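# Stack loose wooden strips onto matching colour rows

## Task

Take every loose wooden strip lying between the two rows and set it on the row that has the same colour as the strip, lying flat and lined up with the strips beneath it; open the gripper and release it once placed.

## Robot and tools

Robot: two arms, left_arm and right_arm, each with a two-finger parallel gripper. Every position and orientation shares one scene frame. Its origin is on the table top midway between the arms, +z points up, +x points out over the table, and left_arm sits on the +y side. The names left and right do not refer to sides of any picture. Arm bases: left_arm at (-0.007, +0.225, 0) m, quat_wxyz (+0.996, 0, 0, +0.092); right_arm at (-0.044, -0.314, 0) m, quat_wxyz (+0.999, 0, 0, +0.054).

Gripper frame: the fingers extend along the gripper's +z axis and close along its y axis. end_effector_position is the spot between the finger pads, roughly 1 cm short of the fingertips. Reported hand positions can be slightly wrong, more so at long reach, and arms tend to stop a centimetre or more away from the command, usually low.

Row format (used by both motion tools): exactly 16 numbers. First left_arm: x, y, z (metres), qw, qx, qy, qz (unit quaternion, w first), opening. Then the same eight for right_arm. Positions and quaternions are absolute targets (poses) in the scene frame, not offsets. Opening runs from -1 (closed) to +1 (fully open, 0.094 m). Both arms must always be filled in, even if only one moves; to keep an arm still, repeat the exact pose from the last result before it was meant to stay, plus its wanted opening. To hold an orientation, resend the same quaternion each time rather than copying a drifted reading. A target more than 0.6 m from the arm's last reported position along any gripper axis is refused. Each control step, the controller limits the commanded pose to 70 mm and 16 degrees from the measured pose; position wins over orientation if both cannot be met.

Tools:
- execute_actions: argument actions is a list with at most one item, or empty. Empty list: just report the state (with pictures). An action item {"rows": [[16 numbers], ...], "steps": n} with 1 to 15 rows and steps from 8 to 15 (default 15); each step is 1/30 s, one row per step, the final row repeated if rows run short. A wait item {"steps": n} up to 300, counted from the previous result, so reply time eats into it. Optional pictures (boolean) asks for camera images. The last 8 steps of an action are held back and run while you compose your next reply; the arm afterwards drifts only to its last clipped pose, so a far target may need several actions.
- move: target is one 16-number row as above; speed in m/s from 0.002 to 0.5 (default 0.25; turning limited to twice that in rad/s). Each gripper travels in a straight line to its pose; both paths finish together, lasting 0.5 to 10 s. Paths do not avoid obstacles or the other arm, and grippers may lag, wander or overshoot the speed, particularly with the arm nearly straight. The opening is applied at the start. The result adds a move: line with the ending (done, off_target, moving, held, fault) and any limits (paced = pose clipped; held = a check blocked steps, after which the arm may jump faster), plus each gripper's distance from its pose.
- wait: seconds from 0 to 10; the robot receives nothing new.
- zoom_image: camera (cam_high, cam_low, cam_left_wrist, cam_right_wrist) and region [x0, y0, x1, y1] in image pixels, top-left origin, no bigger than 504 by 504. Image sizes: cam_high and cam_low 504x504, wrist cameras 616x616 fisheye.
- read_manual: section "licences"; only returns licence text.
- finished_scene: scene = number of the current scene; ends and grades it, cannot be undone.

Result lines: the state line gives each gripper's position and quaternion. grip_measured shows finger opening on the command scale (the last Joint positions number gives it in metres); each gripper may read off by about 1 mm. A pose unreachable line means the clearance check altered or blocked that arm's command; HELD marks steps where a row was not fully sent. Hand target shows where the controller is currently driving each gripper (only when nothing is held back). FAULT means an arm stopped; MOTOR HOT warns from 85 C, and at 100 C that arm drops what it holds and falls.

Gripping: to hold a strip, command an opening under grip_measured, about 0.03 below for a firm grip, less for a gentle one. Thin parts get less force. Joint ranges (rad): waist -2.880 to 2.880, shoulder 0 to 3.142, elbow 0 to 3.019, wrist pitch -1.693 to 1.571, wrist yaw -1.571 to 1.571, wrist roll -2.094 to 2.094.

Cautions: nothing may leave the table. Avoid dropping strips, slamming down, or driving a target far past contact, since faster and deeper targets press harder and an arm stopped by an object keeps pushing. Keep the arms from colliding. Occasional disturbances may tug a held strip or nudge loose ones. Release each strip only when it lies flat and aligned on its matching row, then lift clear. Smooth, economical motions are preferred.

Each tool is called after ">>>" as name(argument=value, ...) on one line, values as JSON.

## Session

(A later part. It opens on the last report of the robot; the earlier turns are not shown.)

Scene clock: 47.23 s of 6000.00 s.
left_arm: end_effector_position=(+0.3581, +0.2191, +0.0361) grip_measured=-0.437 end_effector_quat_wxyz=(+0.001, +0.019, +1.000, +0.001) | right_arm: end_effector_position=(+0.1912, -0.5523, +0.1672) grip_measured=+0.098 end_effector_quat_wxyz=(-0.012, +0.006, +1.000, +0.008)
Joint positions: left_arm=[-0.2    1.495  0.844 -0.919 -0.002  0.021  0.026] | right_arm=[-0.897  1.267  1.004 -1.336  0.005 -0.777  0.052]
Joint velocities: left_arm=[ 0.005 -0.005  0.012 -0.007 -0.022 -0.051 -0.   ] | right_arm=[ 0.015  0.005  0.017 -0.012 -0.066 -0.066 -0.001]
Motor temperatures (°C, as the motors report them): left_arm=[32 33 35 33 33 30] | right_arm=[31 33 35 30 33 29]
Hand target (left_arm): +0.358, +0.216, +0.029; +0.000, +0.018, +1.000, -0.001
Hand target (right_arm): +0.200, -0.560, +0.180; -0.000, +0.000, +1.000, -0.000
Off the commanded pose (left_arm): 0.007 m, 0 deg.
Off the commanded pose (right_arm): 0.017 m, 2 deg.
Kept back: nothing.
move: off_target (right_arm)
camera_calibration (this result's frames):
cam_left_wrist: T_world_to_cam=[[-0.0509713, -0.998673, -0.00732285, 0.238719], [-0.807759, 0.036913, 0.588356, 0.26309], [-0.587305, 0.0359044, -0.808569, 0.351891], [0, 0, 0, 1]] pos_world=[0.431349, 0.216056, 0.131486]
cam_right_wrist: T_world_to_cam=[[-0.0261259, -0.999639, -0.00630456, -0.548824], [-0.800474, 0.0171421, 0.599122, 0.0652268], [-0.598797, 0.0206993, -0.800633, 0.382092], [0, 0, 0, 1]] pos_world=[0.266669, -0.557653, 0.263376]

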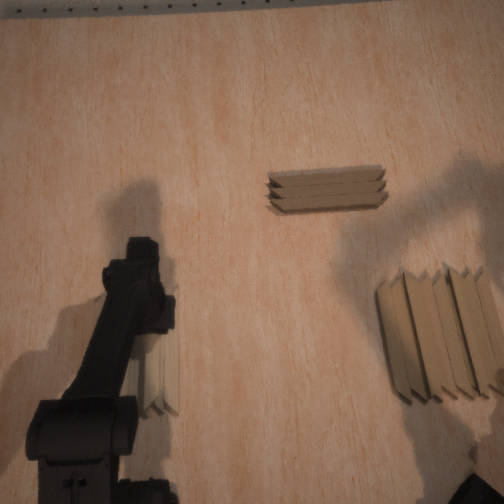

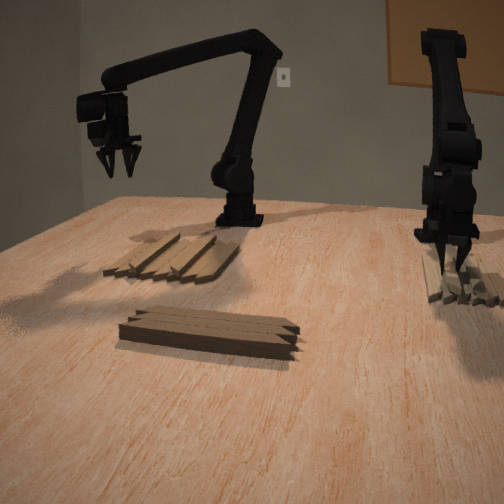

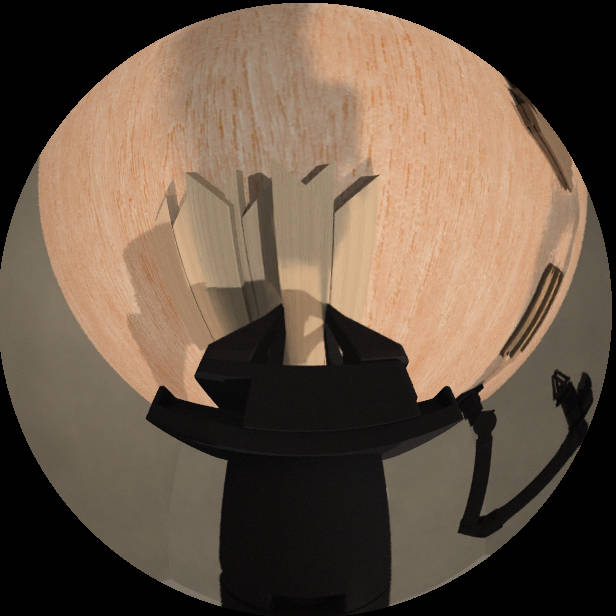

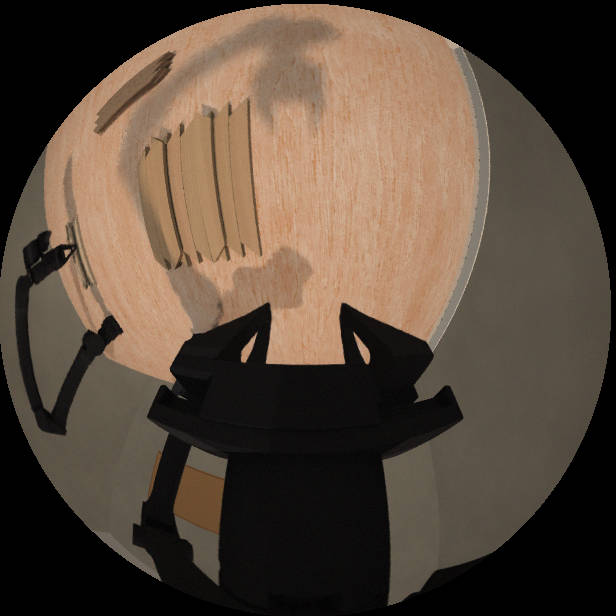

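>>> move(target=[0.356,0.216,0.017,0,0.04,1,0,-0.52,0.2,-0.56,0.18,0,0,1,0,0.1], speed=0.025)

>>> zoom_image(camera="cam_left_wrist", region=[170,130,430,370])

Scene clock: 49.90 s of 6000.00 s.
left_arm: end_effector_position=(+0.3589, +0.2190, +0.0275) grip_measured=-0.437 end_effector_quat_wxyz=(+0.006, +0.030, +1.000, +0.001) | right_arm: end_effector_position=(+0.1912, -0.5523, +0.1672) grip_measured=+0.098 end_effector_quat_wxyz=(-0.012, +0.006, +1.000, +0.008)
Joint positions: left_arm=[-0.2    1.508  0.83  -0.882 -0.002  0.044  0.026] | right_arm=[-0.897  1.267  1.004 -1.336  0.005 -0.777  0.052]
Joint velocities: left_arm=[ 0.005 -0.024  0.002  0.022 -0.037 -0.037 -0.   ] | right_arm=[ 0.005 -0.024 -0.002  0.007 -0.007 -0.037 -0.001]
Motor temperatures (°C, as the motors report them): left_arm=[32 33 35 33 33 30] | right_arm=[31 33 36 30 33 29]
Hand target (left_arm): +0.356, +0.216, +0.017; -0.000, +0.040, +0.999, -0.000
Hand target (right_arm): +0.200, -0.560, +0.180; -0.000, +0.000, +1.000, -0.000
Off the commanded pose (left_arm): 0.011 m, 1 deg.
Off the commanded pose (right_arm): 0.017 m, 2 deg.
Kept back: nothing.
move: off_target (left_arm, right_arm)
camera_calibration (this result's frames):
cam_left_wrist: T_world_to_cam=[[-0.0733612, -0.997274, -0.00789739, 0.246432], [-0.812267, 0.0551534, 0.580673, 0.266658], [-0.578654, 0.0490137, -0.814099, 0.339674], [0, 0, 0, 1]] pos_world=[0.43123, 0.214405, 0.123633]
cam_right_wrist: T_world_to_cam=[[-0.0261259, -0.999639, -0.00630456, -0.548824], [-0.800474, 0.0171421, 0.599122, 0.0652268], [-0.598797, 0.0206993, -0.800633, 0.382092], [0, 0, 0, 1]] pos_world=[0.266669, -0.557653, 0.263376]

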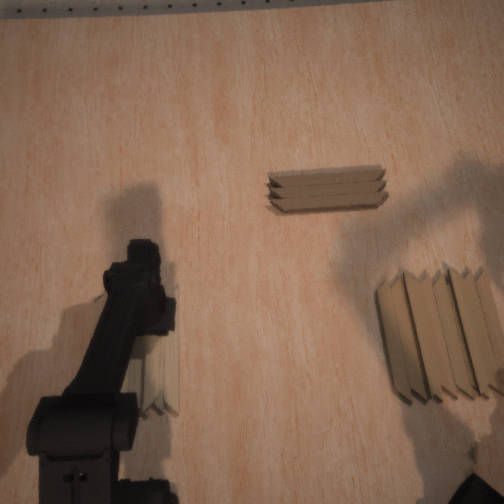

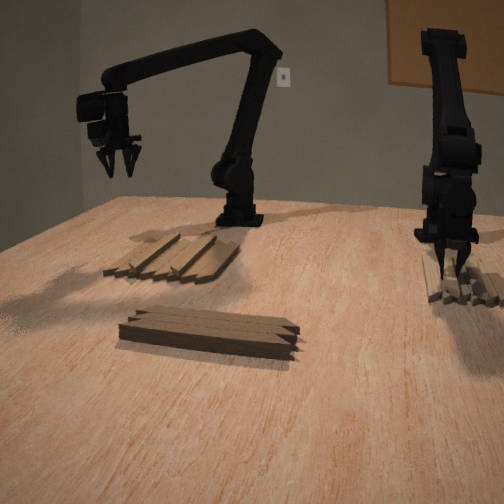

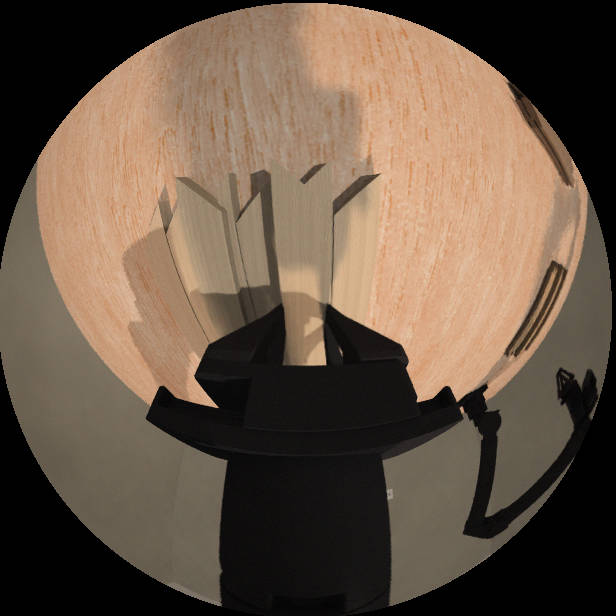

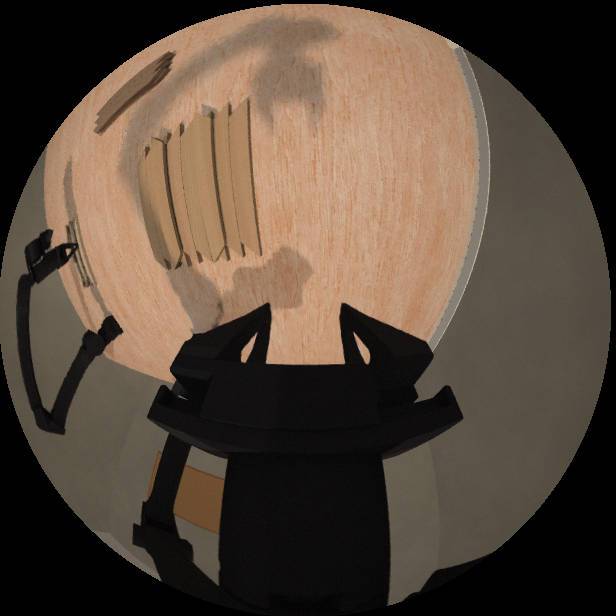

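Region (170, 130, 430, 370) of cam_left_wrist's 616x616 image, scaled by 1.938, with more detail than that image has; it fills the top 465 rows of this view, and the rest is white.

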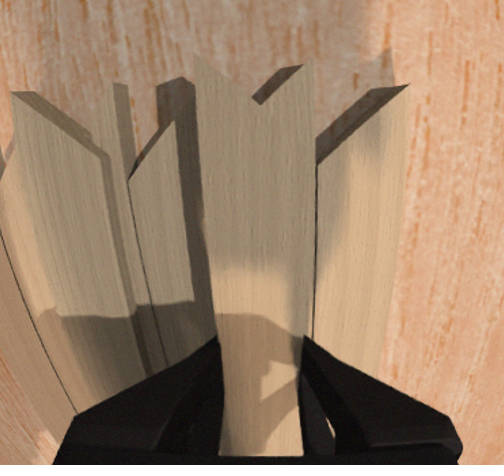

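>>> move(target=[0.356,0.216,0.023,0,0.04,1,0,-0.15,0.2,-0.56,0.18,0,0,1,0,0.1], speed=0.02)

>>> move(target=[0.36,0.216,0.09,0,0.04,1,0,-0.15,0.2,-0.56,0.18,0,0,1,0,0.1])

>>> move(target=[0.25,0.5,0.15,0,0,1,0,-0.15,0.2,-0.56,0.18,0,0,1,0,0.1], speed=0.4)

>>> zoom_image(camera="cam_high", region=[40,250,240,440])

Scene clock: 51.37 s of 6000.00 s.
left_arm: end_effector_position=(+0.3589, +0.2190, +0.0275) grip_measured=-0.152 end_effector_quat_wxyz=(+0.006, +0.031, +0.999, +0.001) | right_arm: end_effector_position=(+0.1912, -0.5523, +0.1672) grip_measured=+0.098 end_effector_quat_wxyz=(-0.012, +0.006, +1.000, +0.008)
Joint positions: left_arm=[-0.2    1.508  0.83  -0.882 -0.002  0.046  0.04 ] | right_arm=[-0.897  1.267  1.004 -1.336  0.005 -0.777  0.052]
Joint velocities: left_arm=[ 0.005 -0.005  0.002 -0.017 -0.037 -0.066  0.   ] | right_arm=[-0.005 -0.024  0.002 -0.002 -0.037  0.037 -0.   ]
Motor temperatures (°C, as the motors report them): left_arm=[32 33 35 33 33 30] | right_arm=[31 33 36 30 33 29]
Hand target (left_arm): +0.356, +0.216, +0.023; -0.000, +0.040, +0.999, -0.000
Hand target (right_arm): +0.200, -0.560, +0.180; -0.000, +0.000, +1.000, -0.000
Off the commanded pose (left_arm): 0.006 m, 1 deg.
Off the commanded pose (right_arm): 0.017 m, 2 deg.
Kept back: nothing.
move: off_target (right_arm)
camera_calibration (this result's frames):
cam_left_wrist: T_world_to_cam=[[-0.0756435, -0.997103, -0.00792251, 0.247215], [-0.812135, 0.0569975, 0.580678, 0.266207], [-0.578545, 0.0503587, -0.814095, 0.33934], [0, 0, 0, 1]] pos_world=[0.43122, 0.214237, 0.123633]
cam_right_wrist: T_world_to_cam=[[-0.0261259, -0.999639, -0.00630456, -0.548824], [-0.800474, 0.0171421, 0.599122, 0.0652268], [-0.598797, 0.0206993, -0.800633, 0.382092], [0, 0, 0, 1]] pos_world=[0.266669, -0.557653, 0.263376]

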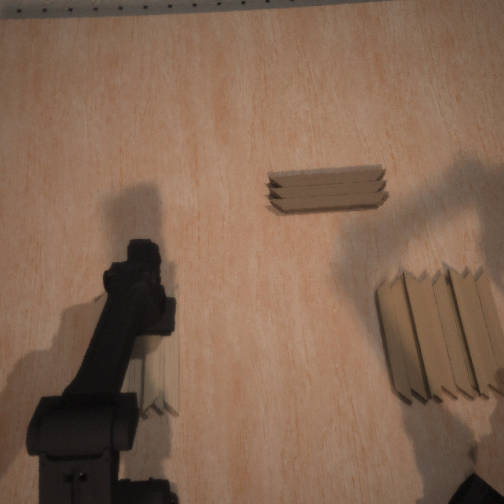

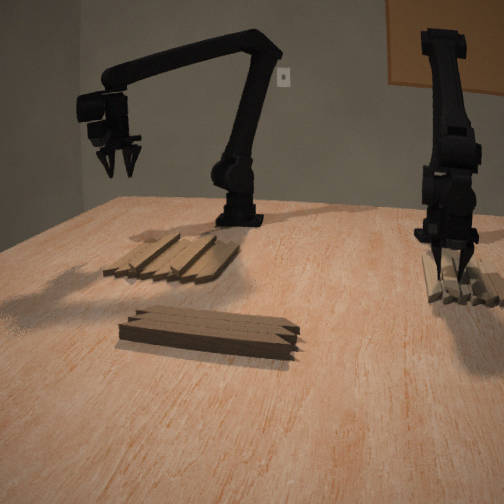

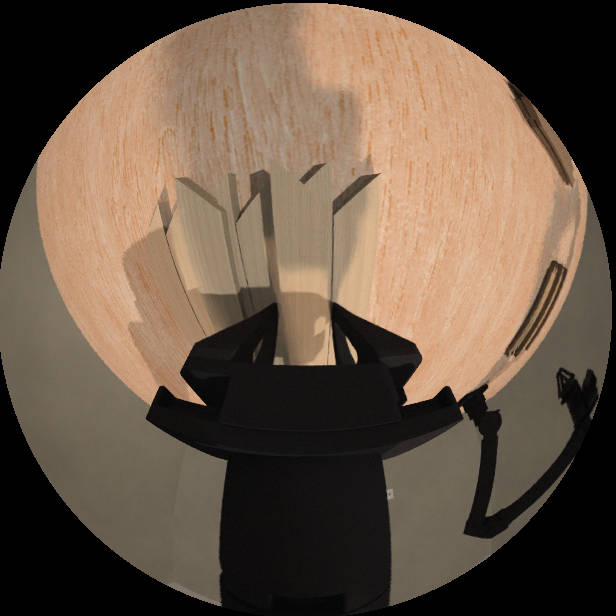

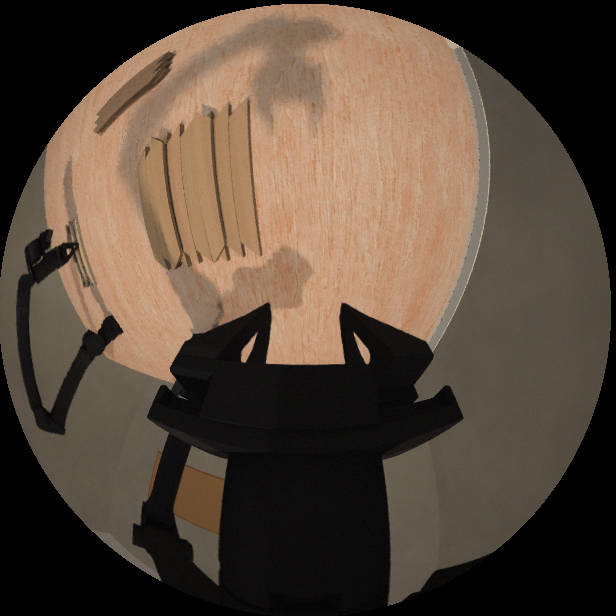

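Scene clock: 52.20 s of 6000.00 s.
left_arm: end_effector_position=(+0.3480, +0.2192, +0.0800) grip_measured=-0.152 end_effector_quat_wxyz=(-0.006, +0.032, +0.999, +0.001) | right_arm: end_effector_position=(+0.1912, -0.5523, +0.1672) grip_measured=+0.098 end_effector_quat_wxyz=(-0.012, +0.006, +1.000, +0.008)
Joint positions: left_arm=[-0.2    1.405  0.886 -1.064 -0.002  0.046  0.04 ] | right_arm=[-0.897  1.267  1.004 -1.336  0.005 -0.777  0.052]
Joint velocities: left_arm=[ 0.005 -0.005 -0.002 -0.022 -0.066  0.022 -0.   ] | right_arm=[ 0.005 -0.015  0.002  0.002 -0.007 -0.022 -0.   ]
Motor temperatures (°C, as the motors report them): left_arm=[32 33 35 33 33 30] | right_arm=[31 33 36 30 33 29]
Hand target (left_arm): +0.359, +0.216, +0.091; +0.000, +0.040, +0.999, -0.000
Hand target (right_arm): +0.200, -0.560, +0.180; -0.000, +0.000, +1.000, -0.000
Off the commanded pose (left_arm): 0.016 m, 1 deg.
Off the commanded pose (right_arm): 0.017 m, 2 deg.
Kept back: nothing.
move: off_target (left_arm, right_arm)
camera_calibration (this result's frames):
cam_left_wrist: T_world_to_cam=[[-0.0761922, -0.997072, -0.00654311, 0.247058], [-0.798384, 0.0570756, 0.599438, 0.220567], [-0.597309, 0.0508964, -0.800395, 0.380987], [0, 0, 0, 1]] pos_world=[0.422488, 0.214355, 0.17434]
cam_right_wrist: T_world_to_cam=[[-0.0261259, -0.999639, -0.00630456, -0.548824], [-0.800474, 0.0171421, 0.599122, 0.0652268], [-0.598797, 0.0206993, -0.800633, 0.382092], [0, 0, 0, 1]] pos_world=[0.266669, -0.557653, 0.263376]

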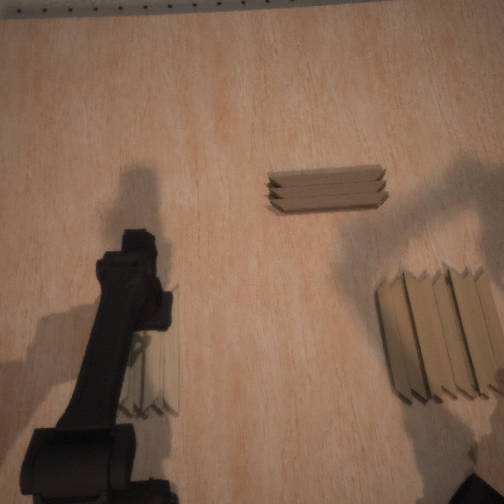

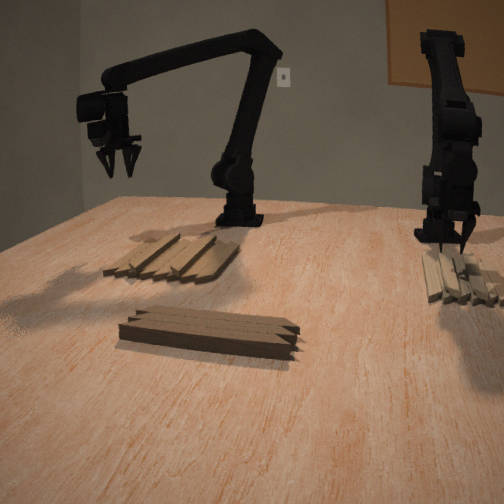

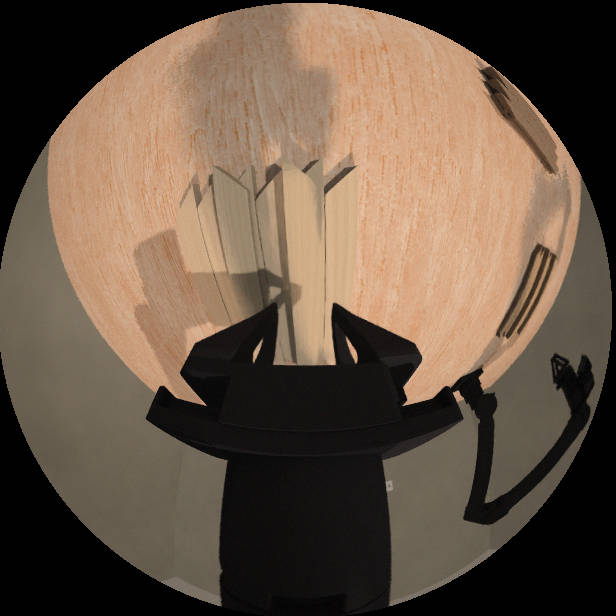

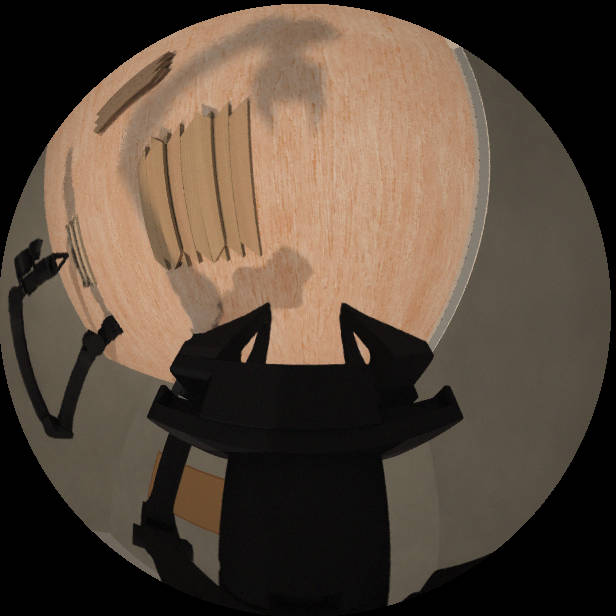

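Scene clock: 53.67 s of 6000.00 s.
left_arm: end_effector_position=(+0.2325, +0.5005, +0.1419) grip_measured=-0.152 end_effector_quat_wxyz=(-0.005, -0.010, +1.000, +0.011) | right_arm: end_effector_position=(+0.1912, -0.5523, +0.1672) grip_measured=+0.098 end_effector_quat_wxyz=(-0.012, +0.006, +1.000, +0.008)
Joint positions: left_arm=[ 0.662  1.342  1.003 -1.221 -0.022  0.825  0.04 ] | right_arm=[-0.897  1.267  1.004 -1.336  0.005 -0.777  0.052]
Joint velocities: left_arm=[-0.005 -0.005  0.002 -0.002  0.037  0.022 -0.   ] | right_arm=[-0.005 -0.005  0.007  0.027  0.022  0.066 -0.001]
Motor temperatures (°C, as the motors report them): left_arm=[32 33 35 33 33 30] | right_arm=[31 33 36 30 33 29]
Hand target (left_arm): +0.242, +0.506, +0.150; -0.002, -0.000, +1.000, +0.012
Hand target (right_arm): +0.200, -0.560, +0.180; -0.000, +0.000, +1.000, -0.000
Off the commanded pose (left_arm): 0.019 m, 2 deg.
Off the commanded pose (right_arm): 0.017 m, 2 deg.
Kept back: nothing.
move: off_target (left_arm, right_arm)
camera_calibration (this result's frames):
cam_left_wrist: T_world_to_cam=[[0.00694281, -0.999591, -0.0277315, 0.504012], [-0.802024, -0.0221298, 0.596881, 0.116055], [-0.597251, 0.0180973, -0.80185, 0.363824], [0, 0, 0, 1]] pos_world=[0.306874, 0.49979, 0.236438]
cam_right_wrist: T_world_to_cam=[[-0.0261259, -0.999639, -0.00630456, -0.548824], [-0.800474, 0.0171421, 0.599122, 0.0652268], [-0.598797, 0.0206993, -0.800633, 0.382092], [0, 0, 0, 1]] pos_world=[0.266669, -0.557653, 0.263376]

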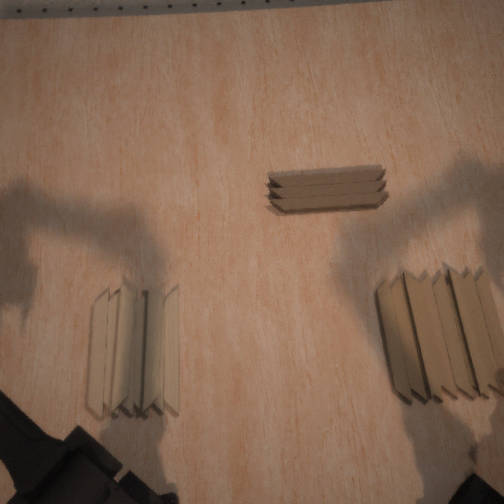

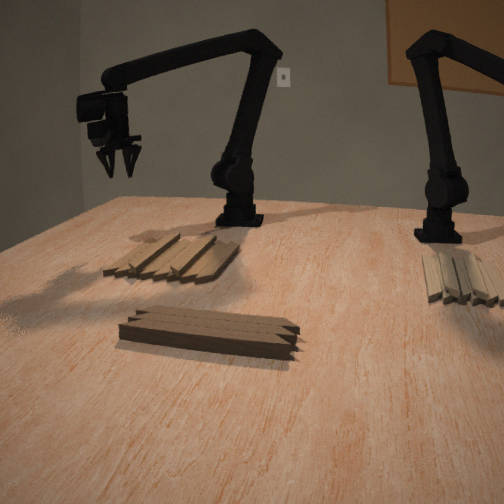

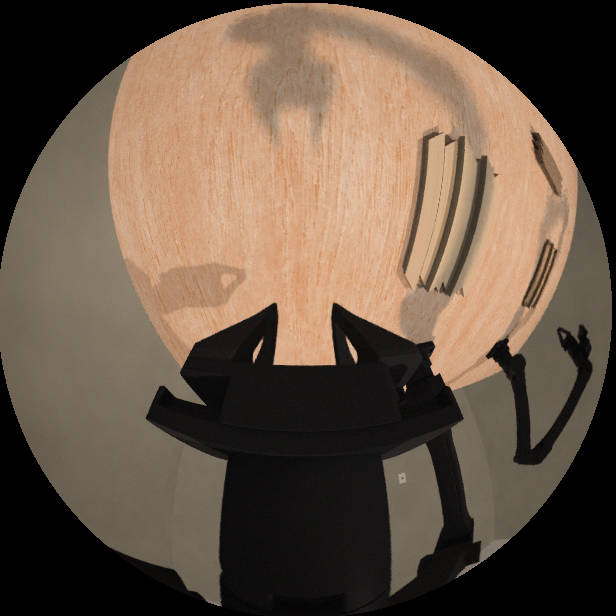

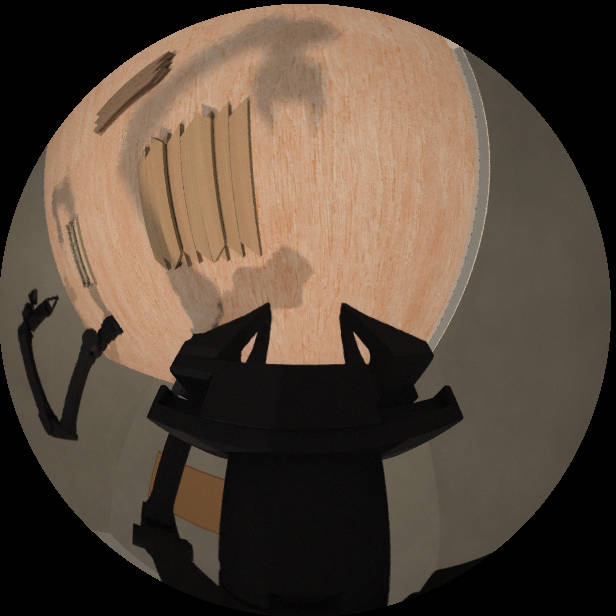

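Region (40, 250, 240, 440) of cam_high's 504x504 image, scaled by 2.520, with more detail than that image has; it fills the top 479 rows of this view, and the rest is white.

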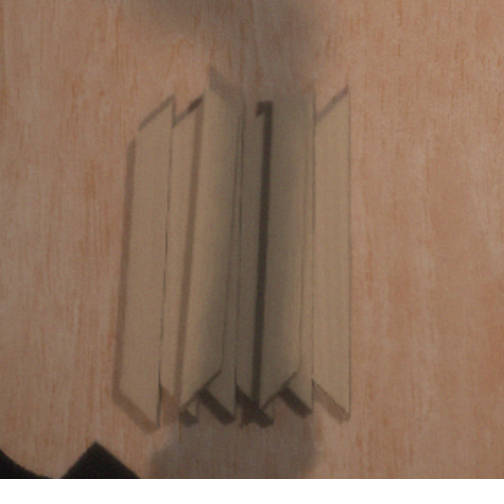

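>>> finished_scene(scene=1)

The scene is finished: the task was done.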